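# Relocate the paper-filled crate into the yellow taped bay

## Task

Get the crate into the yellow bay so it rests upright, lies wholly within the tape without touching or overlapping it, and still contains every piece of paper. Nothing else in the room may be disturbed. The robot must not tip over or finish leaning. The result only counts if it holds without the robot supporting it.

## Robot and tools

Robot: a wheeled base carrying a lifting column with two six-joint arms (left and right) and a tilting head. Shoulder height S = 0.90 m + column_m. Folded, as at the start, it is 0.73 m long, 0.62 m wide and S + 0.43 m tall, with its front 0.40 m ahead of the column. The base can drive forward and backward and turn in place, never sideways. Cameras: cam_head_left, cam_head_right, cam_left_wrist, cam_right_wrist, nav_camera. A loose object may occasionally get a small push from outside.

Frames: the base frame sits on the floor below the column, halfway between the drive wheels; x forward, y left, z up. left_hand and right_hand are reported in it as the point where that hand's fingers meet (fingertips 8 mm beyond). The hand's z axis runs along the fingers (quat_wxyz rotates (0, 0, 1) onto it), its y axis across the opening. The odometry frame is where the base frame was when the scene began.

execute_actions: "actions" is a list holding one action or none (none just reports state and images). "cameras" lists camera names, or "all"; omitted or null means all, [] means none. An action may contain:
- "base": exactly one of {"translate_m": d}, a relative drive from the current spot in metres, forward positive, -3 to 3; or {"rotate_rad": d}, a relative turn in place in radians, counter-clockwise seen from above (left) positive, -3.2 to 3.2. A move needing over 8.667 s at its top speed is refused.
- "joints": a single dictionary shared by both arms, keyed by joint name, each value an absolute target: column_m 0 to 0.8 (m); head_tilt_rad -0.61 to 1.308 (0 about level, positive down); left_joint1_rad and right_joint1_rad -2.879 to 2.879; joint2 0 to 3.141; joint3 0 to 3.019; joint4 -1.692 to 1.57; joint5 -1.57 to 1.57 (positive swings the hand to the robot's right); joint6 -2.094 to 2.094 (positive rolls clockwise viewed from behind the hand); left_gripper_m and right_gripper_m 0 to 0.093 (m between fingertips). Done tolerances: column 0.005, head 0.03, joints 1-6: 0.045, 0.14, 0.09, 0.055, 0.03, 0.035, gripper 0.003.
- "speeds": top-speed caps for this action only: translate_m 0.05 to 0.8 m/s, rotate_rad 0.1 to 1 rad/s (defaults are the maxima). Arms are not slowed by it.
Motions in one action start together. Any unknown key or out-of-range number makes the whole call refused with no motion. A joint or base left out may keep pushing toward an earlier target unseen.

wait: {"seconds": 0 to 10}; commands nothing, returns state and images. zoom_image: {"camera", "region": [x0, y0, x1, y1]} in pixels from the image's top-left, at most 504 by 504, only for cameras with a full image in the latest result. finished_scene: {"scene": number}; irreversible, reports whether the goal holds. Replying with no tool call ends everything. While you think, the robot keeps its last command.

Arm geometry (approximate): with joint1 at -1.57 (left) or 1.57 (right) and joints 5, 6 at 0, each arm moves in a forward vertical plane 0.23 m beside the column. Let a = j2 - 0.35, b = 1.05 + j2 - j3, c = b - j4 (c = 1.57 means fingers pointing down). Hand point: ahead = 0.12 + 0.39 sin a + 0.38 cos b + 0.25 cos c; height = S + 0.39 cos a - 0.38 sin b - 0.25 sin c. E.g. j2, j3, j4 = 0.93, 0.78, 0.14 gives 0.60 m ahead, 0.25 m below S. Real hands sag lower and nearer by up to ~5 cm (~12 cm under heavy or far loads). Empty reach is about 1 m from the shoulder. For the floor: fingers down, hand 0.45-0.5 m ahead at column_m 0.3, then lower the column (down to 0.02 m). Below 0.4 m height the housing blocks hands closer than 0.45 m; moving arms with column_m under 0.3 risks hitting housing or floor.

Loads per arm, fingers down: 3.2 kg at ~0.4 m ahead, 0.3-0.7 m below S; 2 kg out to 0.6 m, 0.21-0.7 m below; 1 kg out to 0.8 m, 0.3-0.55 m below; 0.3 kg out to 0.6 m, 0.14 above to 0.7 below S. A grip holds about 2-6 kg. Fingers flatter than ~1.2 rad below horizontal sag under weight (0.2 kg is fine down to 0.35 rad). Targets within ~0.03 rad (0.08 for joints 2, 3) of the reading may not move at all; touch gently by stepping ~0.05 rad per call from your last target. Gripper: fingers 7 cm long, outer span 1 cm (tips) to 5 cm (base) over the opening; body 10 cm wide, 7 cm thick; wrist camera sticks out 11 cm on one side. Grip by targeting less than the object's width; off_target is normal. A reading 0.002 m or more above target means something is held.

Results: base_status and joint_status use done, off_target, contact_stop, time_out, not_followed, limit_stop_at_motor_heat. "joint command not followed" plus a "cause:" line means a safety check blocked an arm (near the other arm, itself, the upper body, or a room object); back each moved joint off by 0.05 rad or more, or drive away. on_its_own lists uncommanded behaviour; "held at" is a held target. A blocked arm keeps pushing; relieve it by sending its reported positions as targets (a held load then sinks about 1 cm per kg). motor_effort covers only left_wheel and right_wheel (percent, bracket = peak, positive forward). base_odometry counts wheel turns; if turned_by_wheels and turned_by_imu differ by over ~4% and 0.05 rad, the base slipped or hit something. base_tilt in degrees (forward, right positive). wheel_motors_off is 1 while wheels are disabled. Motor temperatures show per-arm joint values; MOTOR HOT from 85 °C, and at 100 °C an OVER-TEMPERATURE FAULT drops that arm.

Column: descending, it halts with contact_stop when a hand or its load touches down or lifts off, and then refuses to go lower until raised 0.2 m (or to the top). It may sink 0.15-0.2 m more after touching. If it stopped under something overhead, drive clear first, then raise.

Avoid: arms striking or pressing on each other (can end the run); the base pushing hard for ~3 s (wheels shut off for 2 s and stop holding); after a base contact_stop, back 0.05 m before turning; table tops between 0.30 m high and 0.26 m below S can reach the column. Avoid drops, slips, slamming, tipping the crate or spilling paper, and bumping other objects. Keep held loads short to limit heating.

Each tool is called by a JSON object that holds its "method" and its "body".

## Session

{"method": "execute_actions", "body": {"actions": []}}

Scene clock: 0.00 s.
Motor temperatures (°C, as the motors report them): left_arm=[27 27 25 27 24 27] | right_arm=[26 29 26 27 27 27]
base_odometry: x=+0.000 y=+0.000 heading=+0.000 (m, m, rad; odometry frame)
turned_by_wheels: +0.000 (rad since the last result)
turned_by_imu: +0.000 (rad since the last result)
base_tilt: forward=-0.1 right=+0.3 (deg)
base_status: not commanded
joint_positions: column_m=+0.552 head_tilt_rad=+0.879 left_joint1_rad=-1.586 left_joint2_rad=+0.901 left_joint3_rad=+0.407 left_joint4_rad=-0.957 left_joint5_rad=-0.050 left_joint6_rad=+0.079 left_gripper_m=+0.095 right_joint1_rad=+1.566 right_joint2_rad=+0.878 right_joint3_rad=+0.423 right_joint4_rad=-0.919 right_joint5_rad=-0.028 right_joint6_rad=-0.032 right_gripper_m=+0.094
joint_status: not commanded
wheel_motors_off: 0
motor_effort: left_wheel=+1 right_wheel=+1 (%)
left_hand: x=+0.1414 y=+0.2300 z=+1.2523 quat_wxyz=(+0.447, -0.053, -0.893, -0.001) (m; base frame)
right_hand: x=+0.1603 y=-0.2218 z=+1.2429 quat_wxyz=(+0.412, +0.007, -0.911, -0.018) (m; base frame)
pictures: cam_head_left, cam_head_right, cam_left_wrist, cam_right_wrist, nav_camera
Images, in order (width x height): cam_head_left 672x504, cam_head_right 672x504, cam_left_wrist 504x504, cam_right_wrist 504x504, nav_camera 672x504.

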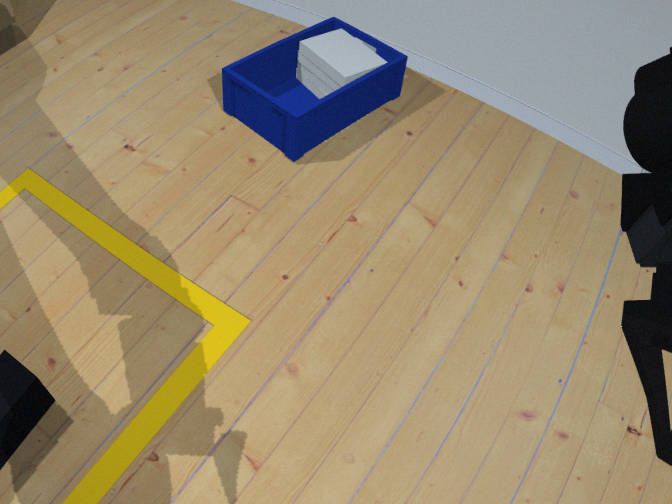

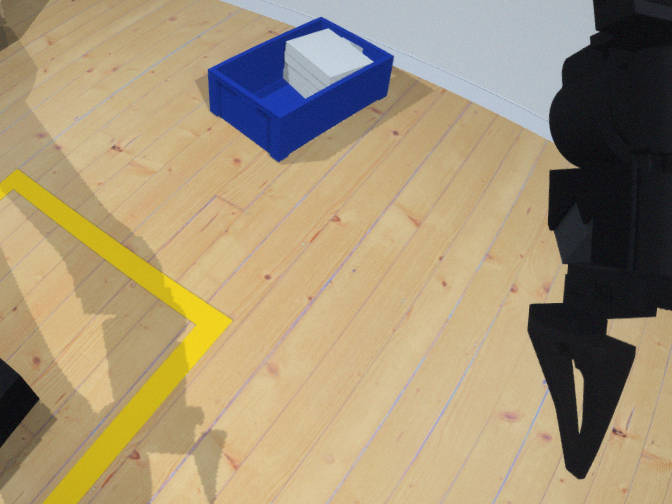

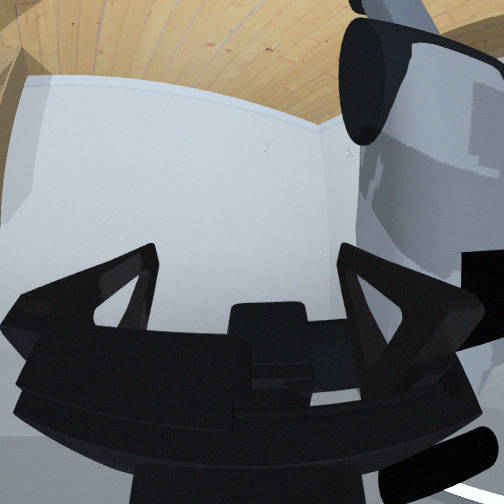

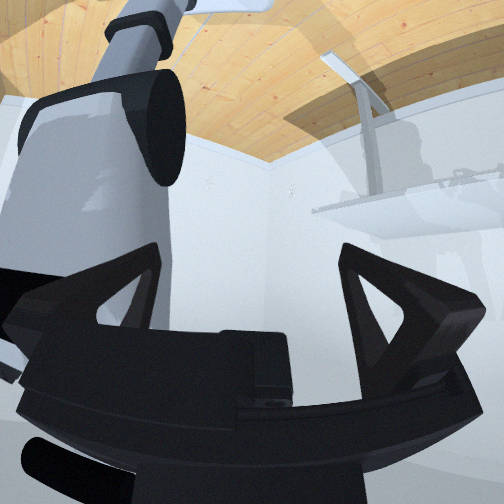

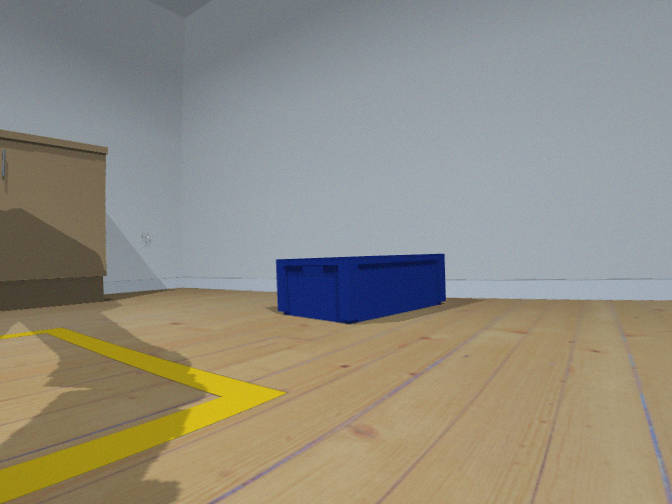

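{"method": "execute_actions", "body": {"actions": [{"base":{"rotate_rad":0.55}}], "cameras": ["cam_head_left","nav_camera"]}}

Scene clock: 6.60 s.
Motor temperatures (°C, as the motors report them): left_arm=[27 27 25 27 24 27] | right_arm=[26 30 26 27 27 27]
base_odometry: x=+0.000 y=+0.000 heading=+0.549 (m, m, rad; odometry frame)
turned_by_wheels: +0.549 (rad since the last result)
turned_by_imu: +0.542 (rad since the last result)
base_tilt: forward=-0.1 right=+0.3 (deg)
base_status: done
joint_positions: column_m=+0.552 head_tilt_rad=+0.879 left_joint1_rad=-1.586 left_joint2_rad=+0.901 left_joint3_rad=+0.407 left_joint4_rad=-0.957 left_joint5_rad=-0.050 left_joint6_rad=+0.079 left_gripper_m=+0.095 right_joint1_rad=+1.566 right_joint2_rad=+0.878 right_joint3_rad=+0.423 right_joint4_rad=-0.919 right_joint5_rad=-0.028 right_joint6_rad=-0.032 right_gripper_m=+0.094
joint_status: not commanded
wheel_motors_off: 0
motor_effort: left_wheel=-4(45) right_wheel=+4(32) (%)
left_hand: x=+0.1414 y=+0.2300 z=+1.2523 quat_wxyz=(+0.447, -0.053, -0.893, -0.001) (m; base frame)
right_hand: x=+0.1603 y=-0.2218 z=+1.2429 quat_wxyz=(+0.412, +0.007, -0.911, -0.018) (m; base frame)
pictures: cam_head_left, nav_camera
Images, in order (width x height): cam_head_left 672x504, nav_camera 672x504.

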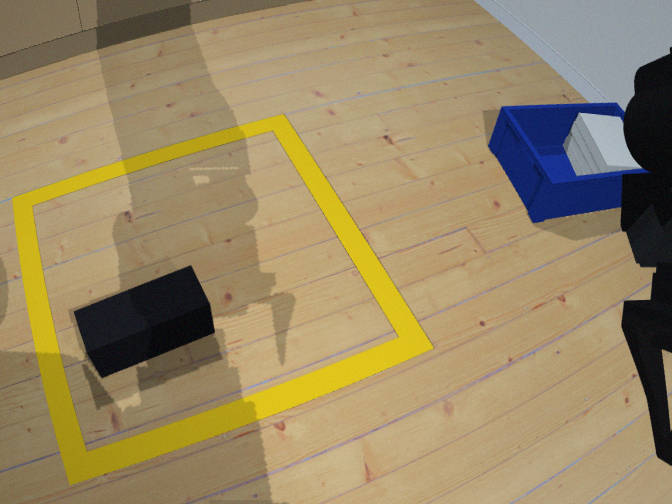

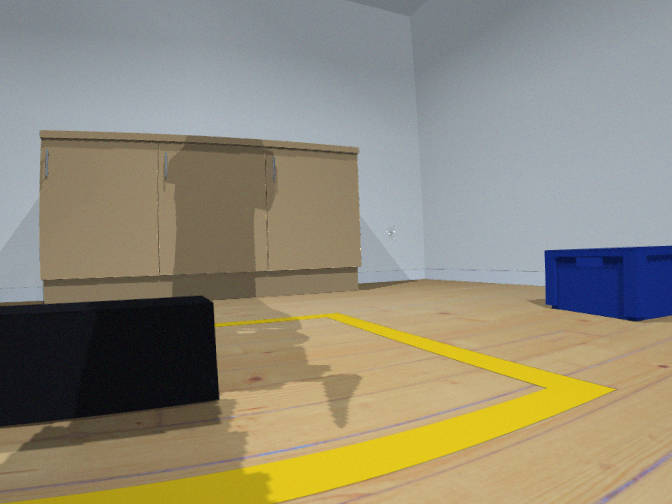

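{"method": "execute_actions", "body": {"actions": [{"base":{"rotate_rad":-0.3}}], "cameras": []}}

{"method": "execute_actions", "body": {"actions": [{"base":{"translate_m":1.1},"joints":{"head_tilt_rad":1.0}}], "cameras": ["cam_head_left"]}}

{"method": "execute_actions", "body": {"actions": [{"base":{"rotate_rad":0.51}}], "cameras": ["cam_head_left"]}}

Scene clock: 27.07 s.
Motor temperatures (°C, as the motors report them): left_arm=[27 27 25 27 24 27] | right_arm=[26 30 26 27 27 27]
base_odometry: x=+0.000 y=+0.000 heading=+0.251 (m, m, rad; odometry frame)
turned_by_wheels: -0.298 (rad since the last result)
turned_by_imu: -0.297 (rad since the last result)
base_tilt: forward=-0.1 right=+0.3 (deg)
base_status: done
joint_positions: column_m=+0.552 head_tilt_rad=+0.879 left_joint1_rad=-1.586 left_joint2_rad=+0.901 left_joint3_rad=+0.407 left_joint4_rad=-0.957 left_joint5_rad=-0.050 left_joint6_rad=+0.079 left_gripper_m=+0.095 right_joint1_rad=+1.566 right_joint2_rad=+0.878 right_joint3_rad=+0.423 right_joint4_rad=-0.919 right_joint5_rad=-0.028 right_joint6_rad=-0.032 right_gripper_m=+0.094
joint_status: not commanded
wheel_motors_off: 0
motor_effort: left_wheel=+6(27) right_wheel=-4(19) (%)
left_hand: x=+0.1414 y=+0.2300 z=+1.2523 quat_wxyz=(+0.447, -0.053, -0.893, -0.001) (m; base frame)
right_hand: x=+0.1603 y=-0.2218 z=+1.2429 quat_wxyz=(+0.412, +0.007, -0.911, -0.018) (m; base frame)
pictures: none
No camera images: the call's "cameras" was empty. Leave "cameras" out to get every camera's image.

Scene clock: 30.57 s.
Motor temperatures (°C, as the motors report them): left_arm=[27 27 25 27 24 27] | right_arm=[26 30 26 27 27 27]
base_odometry: x=+1.065 y=+0.273 heading=+0.252 (m, m, rad; odometry frame)
turned_by_wheels: +0.001 (rad since the last result)
turned_by_imu: -0.003 (rad since the last result)
base_tilt: forward=-0.1 right=+0.3 (deg)
base_status: done
joint_positions: column_m=+0.552 head_tilt_rad=+1.001 left_joint1_rad=-1.586 left_joint2_rad=+0.901 left_joint3_rad=+0.408 left_joint4_rad=-0.957 left_joint5_rad=-0.050 left_joint6_rad=+0.079 left_gripper_m=+0.095 right_joint1_rad=+1.566 right_joint2_rad=+0.878 right_joint3_rad=+0.423 right_joint4_rad=-0.919 right_joint5_rad=-0.028 right_joint6_rad=-0.032 right_gripper_m=+0.094
joint_status: all done
wheel_motors_off: 0
motor_effort: left_wheel=+2(58) right_wheel=-1(39) (%)
left_hand: x=+0.1419 y=+0.2299 z=+1.2522 quat_wxyz=(+0.447, -0.053, -0.893, -0.001) (m; base frame)
right_hand: x=+0.1605 y=-0.2218 z=+1.2429 quat_wxyz=(+0.412, +0.007, -0.911, -0.018) (m; base frame)
pictures: cam_head_left
Images, in order (width x height): cam_head_left 672x504.

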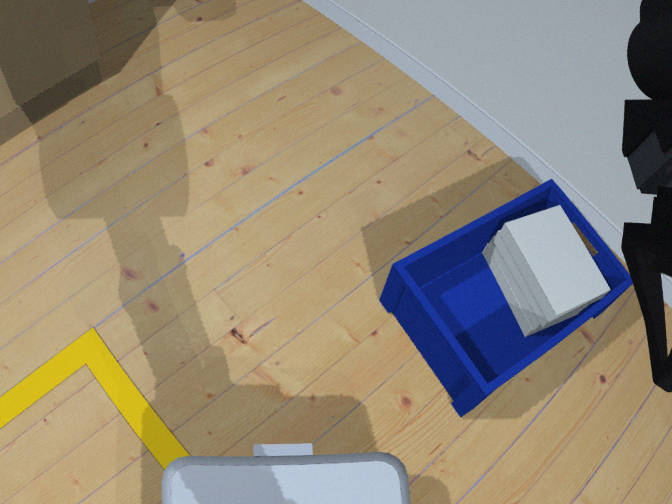

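Scene clock: 32.53 s.
Motor temperatures (°C, as the motors report them): left_arm=[27 27 25 27 24 27] | right_arm=[26 30 26 27 27 27]
base_odometry: x=+1.065 y=+0.273 heading=+0.761 (m, m, rad; odometry frame)
turned_by_wheels: +0.509 (rad since the last result)
turned_by_imu: +0.503 (rad since the last result)
base_tilt: forward=-0.1 right=+0.3 (deg)
base_status: done
joint_positions: column_m=+0.552 head_tilt_rad=+1.001 left_joint1_rad=-1.586 left_joint2_rad=+0.901 left_joint3_rad=+0.408 left_joint4_rad=-0.957 left_joint5_rad=-0.050 left_joint6_rad=+0.079 left_gripper_m=+0.095 right_joint1_rad=+1.566 right_joint2_rad=+0.878 right_joint3_rad=+0.423 right_joint4_rad=-0.919 right_joint5_rad=-0.028 right_joint6_rad=-0.032 right_gripper_m=+0.094
joint_status: not commanded
wheel_motors_off: 0
motor_effort: left_wheel=-5(47) right_wheel=+4(28) (%)
left_hand: x=+0.1419 y=+0.2299 z=+1.2522 quat_wxyz=(+0.447, -0.053, -0.893, -0.001) (m; base frame)
right_hand: x=+0.1605 y=-0.2218 z=+1.2429 quat_wxyz=(+0.412, +0.007, -0.911, -0.018) (m; base frame)
pictures: cam_head_left
Images, in order (width x height): cam_head_left 672x504.

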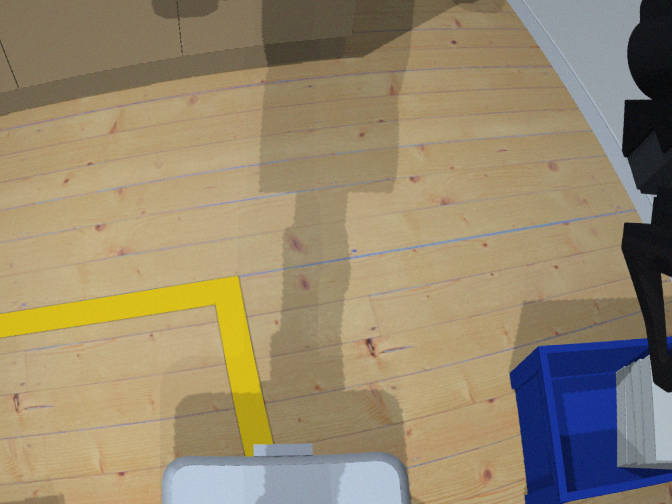

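{"method": "execute_actions", "body": {"actions": [{"base":{"translate_m":0.58},"joints":{"right_joint1_rad":1.57,"right_joint2_rad":2.35,"right_joint3_rad":2.31,"right_joint4_rad":-0.48,"right_joint5_rad":0,"right_joint6_rad":1.5,"column_m":0.35}}], "cameras": []}}

{"method": "execute_actions", "body": {"actions": [{"base":{"rotate_rad":-1.6},"joints":{"column_m":0.17}}], "cameras": ["cam_head_left","cam_right_wrist","nav_camera"]}}

Scene clock: 40.77 s.
Motor temperatures (°C, as the motors report them): left_arm=[27 27 25 27 24 27] | right_arm=[26 30 26 27 27 27]
base_odometry: x=+1.486 y=+0.673 heading=+0.761 (m, m, rad; odometry frame)
turned_by_wheels: +0.000 (rad since the last result)
turned_by_imu: -0.003 (rad since the last result)
base_tilt: forward=-0.1 right=+0.3 (deg)
base_status: done
joint_positions: column_m=+0.350 head_tilt_rad=+1.001 left_joint1_rad=-1.586 left_joint2_rad=+0.901 left_joint3_rad=+0.409 left_joint4_rad=-0.957 left_joint5_rad=-0.050 left_joint6_rad=+0.079 left_gripper_m=+0.095 right_joint1_rad=+1.566 right_joint2_rad=+2.331 right_joint3_rad=+2.309 right_joint4_rad=-0.485 right_joint5_rad=-0.004 right_joint6_rad=+1.490 right_gripper_m=+0.094
joint_status: all done
wheel_motors_off: 0
motor_effort: left_wheel=+0(47) right_wheel=+0(44) (%)
left_hand: x=+0.1425 y=+0.2299 z=+1.0498 quat_wxyz=(+0.446, -0.053, -0.893, -0.001) (m; base frame)
right_hand: x=+0.6637 y=-0.2296 z=+0.5165 quat_wxyz=(-0.006, -0.679, -0.734, -0.005) (m; base frame)
pictures: none
No camera images: the call's "cameras" was empty. Leave "cameras" out to get every camera's image.

Scene clock: 43.83 s.
Motor temperatures (°C, as the motors report them): left_arm=[27 27 25 27 24 27] | right_arm=[26 31 26 27 27 27]
base_odometry: x=+1.486 y=+0.673 heading=-0.838 (m, m, rad; odometry frame)
turned_by_wheels: -1.599 (rad since the last result)
turned_by_imu: -1.585 (rad since the last result)
base_tilt: forward=+0.0 right=+0.3 (deg)
base_status: done
joint_positions: column_m=+0.170 head_tilt_rad=+1.001 left_joint1_rad=-1.586 left_joint2_rad=+0.901 left_joint3_rad=+0.409 left_joint4_rad=-0.957 left_joint5_rad=-0.050 left_joint6_rad=+0.079 left_gripper_m=+0.095 right_joint1_rad=+1.560 right_joint2_rad=+2.334 right_joint3_rad=+2.309 right_joint4_rad=-0.485 right_joint5_rad=-0.003 right_joint6_rad=+1.490 right_gripper_m=+0.094
joint_status: all done
wheel_motors_off: 0
motor_effort: left_wheel=+5(37) right_wheel=-4(41) (%)
left_hand: x=+0.1425 y=+0.2299 z=+0.8698 quat_wxyz=(+0.446, -0.053, -0.893, -0.001) (m; base frame)
right_hand: x=+0.6617 y=-0.2350 z=+0.3351 quat_wxyz=(-0.007, -0.680, -0.733, -0.002) (m; base frame)
pictures: cam_head_left, cam_right_wrist, nav_camera
Images, in order (width x height): cam_head_left 672x504, cam_right_wrist 504x504, nav_camera 672x504.

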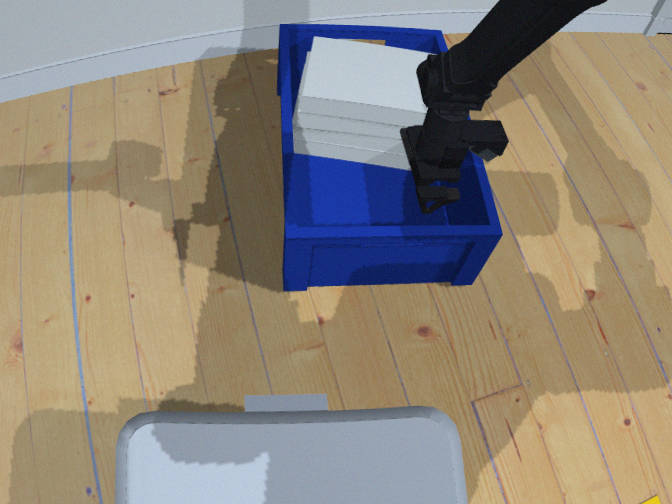

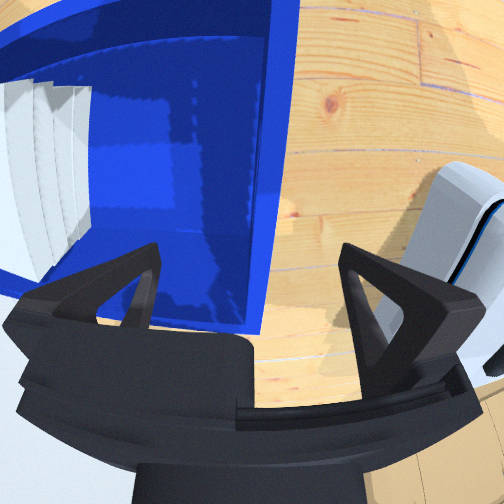

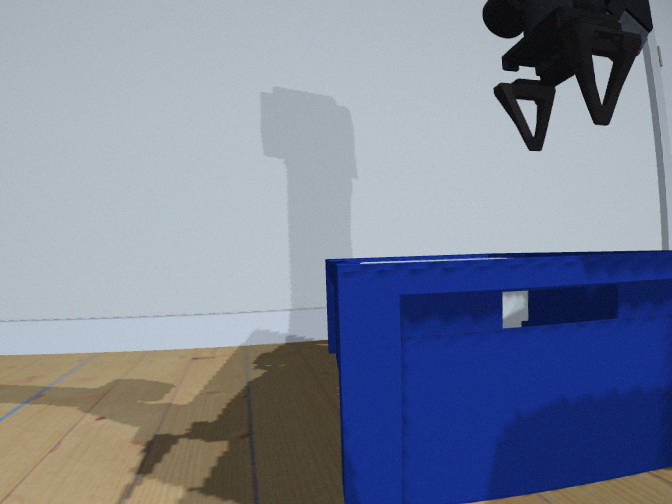

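Nearly centred. Back 2 cm, fix roll, lower.

{"method": "execute_actions", "body": {"actions": [{"base":{"translate_m":-0.02},"joints":{"column_m":0.005,"right_joint6_rad":1.58}}], "cameras": ["cam_right_wrist","nav_camera"]}}

Scene clock: 49.67 s.
Motor temperatures (°C, as the motors report them): left_arm=[27 27 25 27 24 27] | right_arm=[26 31 26 27 27 27]
base_odometry: x=+1.472 y=+0.688 heading=-0.838 (m, m, rad; odometry frame)
turned_by_wheels: +0.000 (rad since the last result)
turned_by_imu: -0.001 (rad since the last result)
base_tilt: forward=+0.0 right=+0.3 (deg)
base_status: done
joint_positions: column_m=+0.005 head_tilt_rad=+1.001 left_joint1_rad=-1.586 left_joint2_rad=+0.899 left_joint3_rad=+0.405 left_joint4_rad=-0.957 left_joint5_rad=-0.050 left_joint6_rad=+0.079 left_gripper_m=+0.095 right_joint1_rad=+1.560 right_joint2_rad=+2.335 right_joint3_rad=+2.309 right_joint4_rad=-0.485 right_joint5_rad=-0.003 right_joint6_rad=+1.569 right_gripper_m=+0.094
joint_status: all done
wheel_motors_off: 0
motor_effort: left_wheel=+0(37) right_wheel=-3(46) (%)
left_hand: x=+0.1410 y=+0.2300 z=+0.7056 quat_wxyz=(+0.447, -0.053, -0.893, -0.001) (m; base frame)
right_hand: x=+0.6611 y=-0.2350 z=+0.1697 quat_wxyz=(-0.007, -0.708, -0.706, -0.002) (m; base frame)
pictures: cam_right_wrist, nav_camera
Images, in order (width x height): cam_right_wrist 504x504, nav_camera 672x504.

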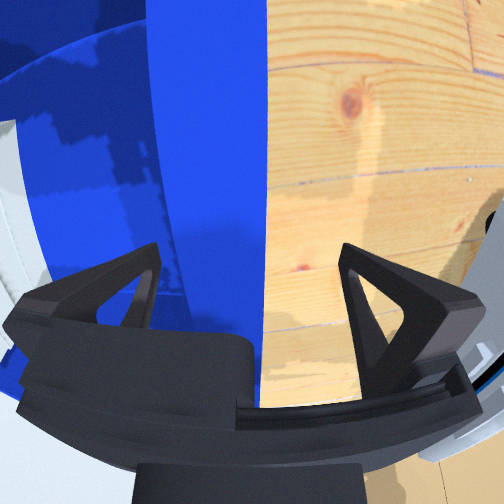

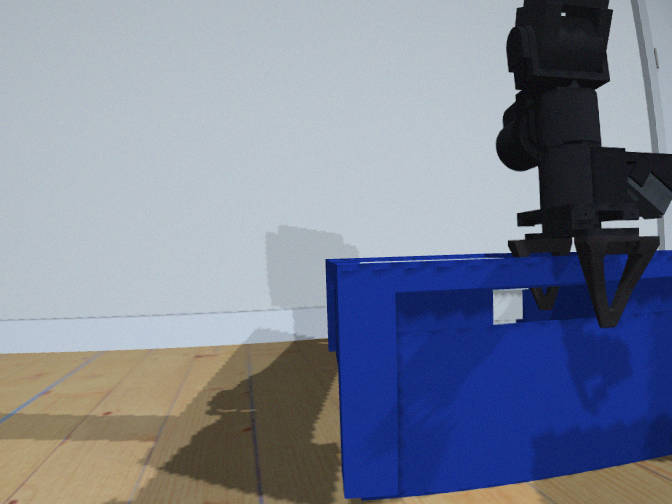

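{"method": "execute_actions", "body": {"actions": [{"joints":{"right_gripper_m":0.0,"head_tilt_rad":0.85}}], "cameras": []}}

{"method": "execute_actions", "body": {"actions": [{"base":{"translate_m":-0.7},"speeds":{"translate_m":0.2}}], "cameras": ["cam_head_left","nav_camera"]}}

Scene clock: 54.27 s.
Motor temperatures (°C, as the motors report them): left_arm=[27 27 25 27 24 27] | right_arm=[26 32 26 27 27 27]
base_odometry: x=+1.472 y=+0.688 heading=-0.838 (m, m, rad; odometry frame)
turned_by_wheels: +0.000 (rad since the last result)
turned_by_imu: -0.001 (rad since the last result)
base_tilt: forward=-0.1 right=+0.3 (deg)
base_status: not commanded
joint_positions: column_m=+0.005 head_tilt_rad=+0.866 left_joint1_rad=-1.586 left_joint2_rad=+0.899 left_joint3_rad=+0.405 left_joint4_rad=-0.957 left_joint5_rad=-0.050 left_joint6_rad=+0.079 left_gripper_m=+0.095 right_joint1_rad=+1.560 right_joint2_rad=+2.334 right_joint3_rad=+2.313 right_joint4_rad=-0.473 right_joint5_rad=-0.002 right_joint6_rad=+1.557 right_gripper_m=+0.019
joint_status: right_gripper_m off_target (ended at +0.019, target +0.000); the others done
wheel_motors_off: 0
motor_effort: left_wheel=+1(2) right_wheel=-8(9) (%)
left_hand: x=+0.1410 y=+0.2300 z=+0.7056 quat_wxyz=(+0.447, -0.053, -0.893, -0.001) (m; base frame)
right_hand: x=+0.6665 y=-0.2352 z=+0.1707 quat_wxyz=(-0.013, -0.704, -0.710, -0.008) (m; base frame)
pictures: none
No camera images: the call's "cameras" was empty. Leave "cameras" out to get every camera's image.

Scene clock: 58.60 s.
Motor temperatures (°C, as the motors report them): left_arm=[27 27 25 27 24 27] | right_arm=[26 32 26 27 27 27]
base_odometry: x=+1.004 y=+1.208 heading=-0.838 (m, m, rad; odometry frame)
turned_by_wheels: +0.000 (rad since the last result)
turned_by_imu: +0.001 (rad since the last result)
base_tilt: forward=-0.1 right=+0.3 (deg)
base_status: done
joint_positions: column_m=+0.005 head_tilt_rad=+0.865 left_joint1_rad=-1.586 left_joint2_rad=+0.898 left_joint3_rad=+0.406 left_joint4_rad=-0.957 left_joint5_rad=-0.050 left_joint6_rad=+0.079 left_gripper_m=+0.095 right_joint1_rad=+1.567 right_joint2_rad=+2.353 right_joint3_rad=+2.364 right_joint4_rad=-0.396 right_joint5_rad=+0.001 right_joint6_rad=+1.589 right_gripper_m=+0.020
joint_status: not commanded
wheel_motors_off: 0
motor_effort: left_wheel=-3(48) right_wheel=-2(39) (%)
left_hand: x=+0.1416 y=+0.2300 z=+0.7053 quat_wxyz=(+0.446, -0.053, -0.893, -0.001) (m; base frame)
right_hand: x=+0.7008 y=-0.2294 z=+0.1722 quat_wxyz=(-0.050, -0.712, -0.698, -0.048) (m; base frame)
pictures: cam_head_left, nav_camera
Images, in order (width x height): cam_head_left 672x504, nav_camera 672x504.

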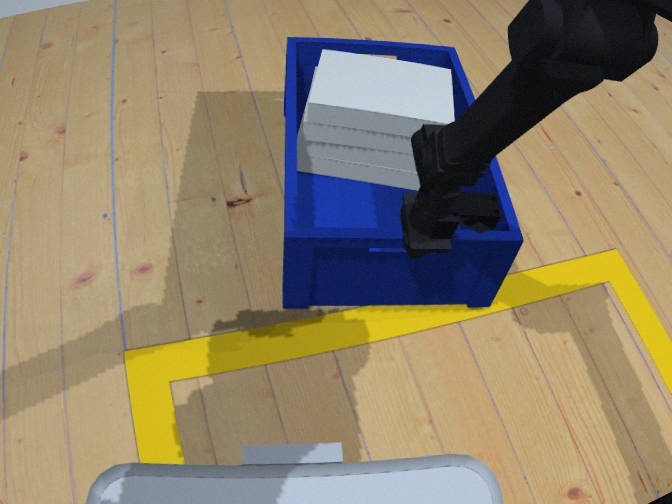

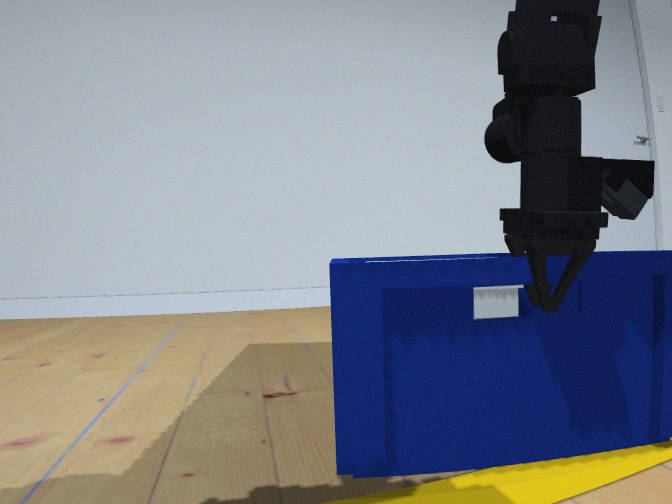

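{"method": "execute_actions", "body": {"actions": [{"base":{"rotate_rad":0.17},"speeds":{"rotate_rad":0.15}}], "cameras": []}}

{"method": "execute_actions", "body": {"actions": [{"base":{"translate_m":-0.5},"speeds":{"translate_m":0.2}}], "cameras": ["cam_head_left","nav_camera"]}}

Scene clock: 67.33 s.
Motor temperatures (°C, as the motors report them): left_arm=[27 27 25 27 24 27] | right_arm=[26 33 26 27 27 28]
base_odometry: x=+1.004 y=+1.208 heading=-0.672 (m, m, rad; odometry frame)
turned_by_wheels: +0.167 (rad since the last result)
turned_by_imu: +0.163 (rad since the last result)
base_tilt: forward=-0.1 right=+0.3 (deg)
base_status: done
joint_positions: column_m=+0.005 head_tilt_rad=+0.865 left_joint1_rad=-1.586 left_joint2_rad=+0.898 left_joint3_rad=+0.406 left_joint4_rad=-0.957 left_joint5_rad=-0.050 left_joint6_rad=+0.079 left_gripper_m=+0.095 right_joint1_rad=+1.450 right_joint2_rad=+2.343 right_joint3_rad=+2.310 right_joint4_rad=-0.481 right_joint5_rad=+0.026 right_joint6_rad=+1.684 right_gripper_m=+0.019
joint_status: not commanded
wheel_motors_off: 0
motor_effort: left_wheel=-8(35) right_wheel=+1(46) (%)
left_hand: x=+0.1416 y=+0.2300 z=+0.7053 quat_wxyz=(+0.446, -0.053, -0.893, -0.001) (m; base frame)
right_hand: x=+0.6528 y=-0.3419 z=+0.1720 quat_wxyz=(-0.052, -0.764, -0.642, +0.040) (m; base frame)
pictures: none
No camera images: the call's "cameras" was empty. Leave "cameras" out to get every camera's image.

Scene clock: 70.67 s.
Motor temperatures (°C, as the motors report them): left_arm=[27 27 25 27 24 27] | right_arm=[26 33 26 27 27 28]
base_odometry: x=+0.613 y=+1.519 heading=-0.671 (m, m, rad; odometry frame)
turned_by_wheels: +0.001 (rad since the last result)
turned_by_imu: +0.002 (rad since the last result)
base_tilt: forward=-0.1 right=+0.3 (deg)
base_status: done
joint_positions: column_m=+0.005 head_tilt_rad=+0.865 left_joint1_rad=-1.586 left_joint2_rad=+0.898 left_joint3_rad=+0.406 left_joint4_rad=-0.957 left_joint5_rad=-0.050 left_joint6_rad=+0.079 left_gripper_m=+0.095 right_joint1_rad=+1.527 right_joint2_rad=+2.352 right_joint3_rad=+2.363 right_joint4_rad=-0.404 right_joint5_rad=+0.020 right_joint6_rad=+1.646 right_gripper_m=+0.020
joint_status: not commanded
wheel_motors_off: 0
motor_effort: left_wheel=-1(53) right_wheel=-1(48) (%)
left_hand: x=+0.1417 y=+0.2300 z=+0.7053 quat_wxyz=(+0.446, -0.053, -0.893, -0.001) (m; base frame)
right_hand: x=+0.6989 y=-0.2706 z=+0.1738 quat_wxyz=(-0.066, -0.738, -0.671, -0.027) (m; base frame)
pictures: cam_head_left, nav_camera
Images, in order (width x height): cam_head_left 672x504, nav_camera 672x504.

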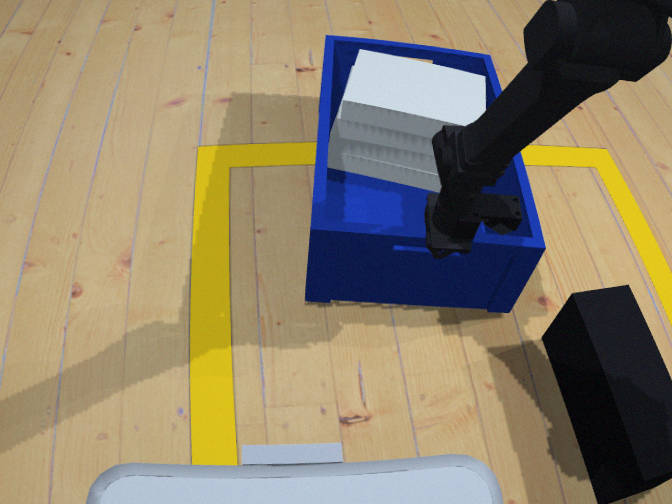

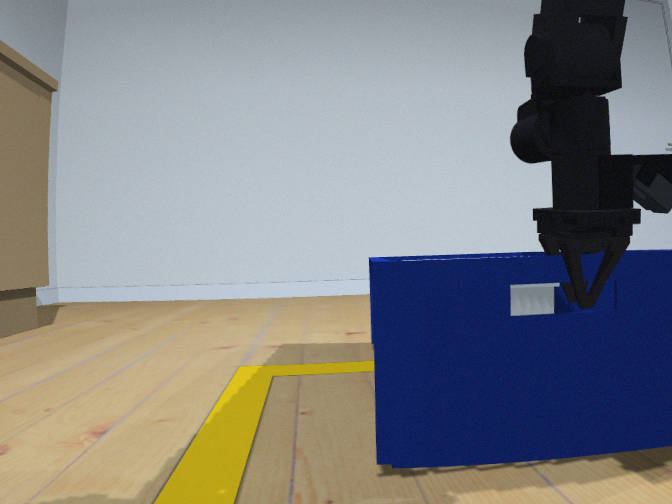

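{"method": "execute_actions", "body": {"actions": [{"base":{"translate_m":-0.38},"joints":{"right_joint1_rad":1.68,"right_joint6_rad":1.55,"right_joint5_rad":0.05},"speeds":{"translate_m":0.15}}], "cameras": ["cam_head_left","nav_camera"]}}

Scene clock: 77.43 s.
Motor temperatures (°C, as the motors report them): left_arm=[27 27 25 27 24 27] | right_arm=[26 34 26 27 28 28]
base_odometry: x=+0.315 y=+1.755 heading=-0.670 (m, m, rad; odometry frame)
turned_by_wheels: +0.000 (rad since the last result)
turned_by_imu: +0.000 (rad since the last result)
base_tilt: forward=-0.1 right=+0.3 (deg)
base_status: done
joint_positions: column_m=+0.005 head_tilt_rad=+0.865 left_joint1_rad=-1.586 left_joint2_rad=+0.898 left_joint3_rad=+0.406 left_joint4_rad=-0.957 left_joint5_rad=-0.050 left_joint6_rad=+0.079 left_gripper_m=+0.095 right_joint1_rad=+1.603 right_joint2_rad=+2.350 right_joint3_rad=+2.362 right_joint4_rad=-0.401 right_joint5_rad=+0.073 right_joint6_rad=+1.637 right_gripper_m=+0.020
joint_status: right_joint1_rad time_out (moved +0.077 of +0.153); right_joint6_rad time_out (moved -0.008 of -0.096); the others done
wheel_motors_off: 0
on_its_own: right_joint1_rad reads +1.603 and still pushes toward +1.680 since a time_out; right_joint6_rad reads +1.637 and still pushes toward +1.550 since a time_out
motor_effort: left_wheel=-2(38) right_wheel=-2(33) (%)
left_hand: x=+0.1417 y=+0.2300 z=+0.7053 quat_wxyz=(+0.446, -0.053, -0.893, -0.001) (m; base frame)
right_hand: x=+0.7008 y=-0.2071 z=+0.1740 quat_wxyz=(-0.062, -0.725, -0.685, -0.035) (m; base frame)
pictures: cam_head_left, nav_camera
Images, in order (width x height): cam_head_left 672x504, nav_camera 672x504.

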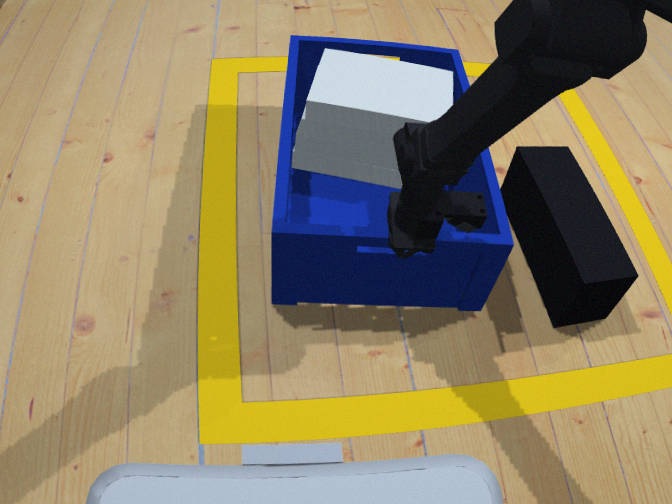

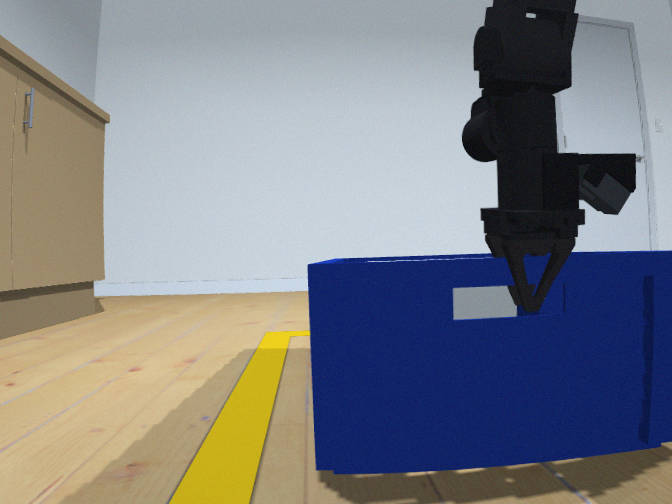

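Well inside. Release and lift.

{"method": "execute_actions", "body": {"actions": [{"joints":{"right_joint1_rad":1.603,"right_joint2_rad":2.35,"right_joint3_rad":2.362,"right_joint4_rad":-0.401,"right_joint5_rad":0.073,"right_joint6_rad":1.637,"right_gripper_m":0.09}}], "cameras": []}}

{"method": "execute_actions", "body": {"actions": [{"joints":{"column_m":0.13}}], "cameras": ["cam_head_left","nav_camera"]}}

Scene clock: 81.47 s.
Motor temperatures (°C, as the motors report them): left_arm=[27 27 25 27 24 27] | right_arm=[26 34 26 27 28 29]
base_odometry: x=+0.315 y=+1.755 heading=-0.670 (m, m, rad; odometry frame)
turned_by_wheels: +0.000 (rad since the last result)
turned_by_imu: -0.001 (rad since the last result)
base_tilt: forward=-0.1 right=+0.3 (deg)
base_status: not commanded
joint_positions: column_m=+0.005 head_tilt_rad=+0.865 left_joint1_rad=-1.586 left_joint2_rad=+0.898 left_joint3_rad=+0.406 left_joint4_rad=-0.957 left_joint5_rad=-0.050 left_joint6_rad=+0.079 left_gripper_m=+0.095 right_joint1_rad=+1.604 right_joint2_rad=+2.350 right_joint3_rad=+2.365 right_joint4_rad=-0.401 right_joint5_rad=+0.077 right_joint6_rad=+1.648 right_gripper_m=+0.090
joint_status: all done
wheel_motors_off: 0
motor_effort: left_wheel=+1(3) right_wheel=-1(3) (%)
left_hand: x=+0.1417 y=+0.2300 z=+0.7053 quat_wxyz=(+0.446, -0.053, -0.893, -0.001) (m; base frame)
right_hand: x=+0.7023 y=-0.2074 z=+0.1746 quat_wxyz=(-0.064, -0.729, -0.681, -0.034) (m; base frame)
pictures: none
No camera images: the call's "cameras" was empty. Leave "cameras" out to get every camera's image.

Scene clock: 83.73 s.
Motor temperatures (°C, as the motors report them): left_arm=[27 27 25 27 24 27] | right_arm=[26 34 26 27 28 28]
base_odometry: x=+0.315 y=+1.755 heading=-0.670 (m, m, rad; odometry frame)
turned_by_wheels: +0.000 (rad since the last result)
turned_by_imu: +0.000 (rad since the last result)
base_tilt: forward=-0.1 right=+0.3 (deg)
base_status: not commanded
joint_positions: column_m=+0.130 head_tilt_rad=+0.865 left_joint1_rad=-1.586 left_joint2_rad=+0.898 left_joint3_rad=+0.406 left_joint4_rad=-0.957 left_joint5_rad=-0.050 left_joint6_rad=+0.079 left_gripper_m=+0.095 right_joint1_rad=+1.604 right_joint2_rad=+2.350 right_joint3_rad=+2.365 right_joint4_rad=-0.401 right_joint5_rad=+0.077 right_joint6_rad=+1.648 right_gripper_m=+0.090
joint_status: all done
wheel_motors_off: 0
motor_effort: left_wheel=+1(0) right_wheel=+0(1) (%)
left_hand: x=+0.1417 y=+0.2300 z=+0.8302 quat_wxyz=(+0.446, -0.053, -0.893, -0.001) (m; base frame)
right_hand: x=+0.7023 y=-0.2074 z=+0.2995 quat_wxyz=(-0.064, -0.729, -0.681, -0.034) (m; base frame)
pictures: cam_head_left, nav_camera
Images, in order (width x height): cam_head_left 672x504, nav_camera 672x504.

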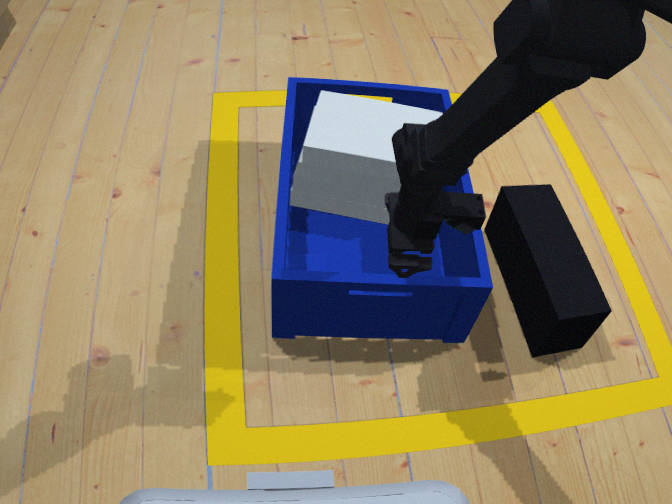

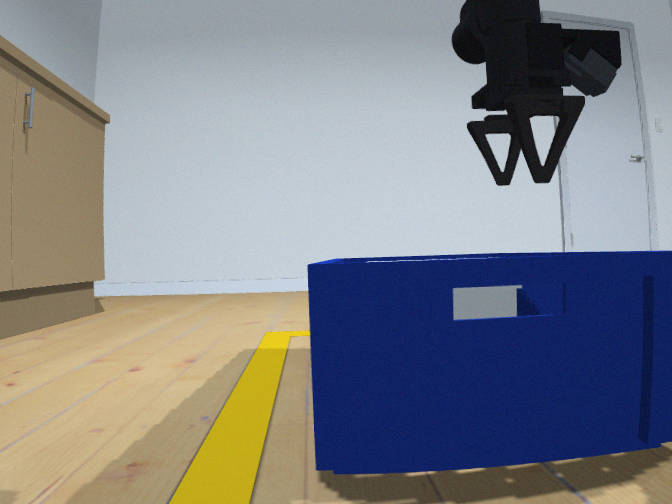

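{"method": "finished_scene", "body": {"scene": 2}}

The scene is finished: the task was done.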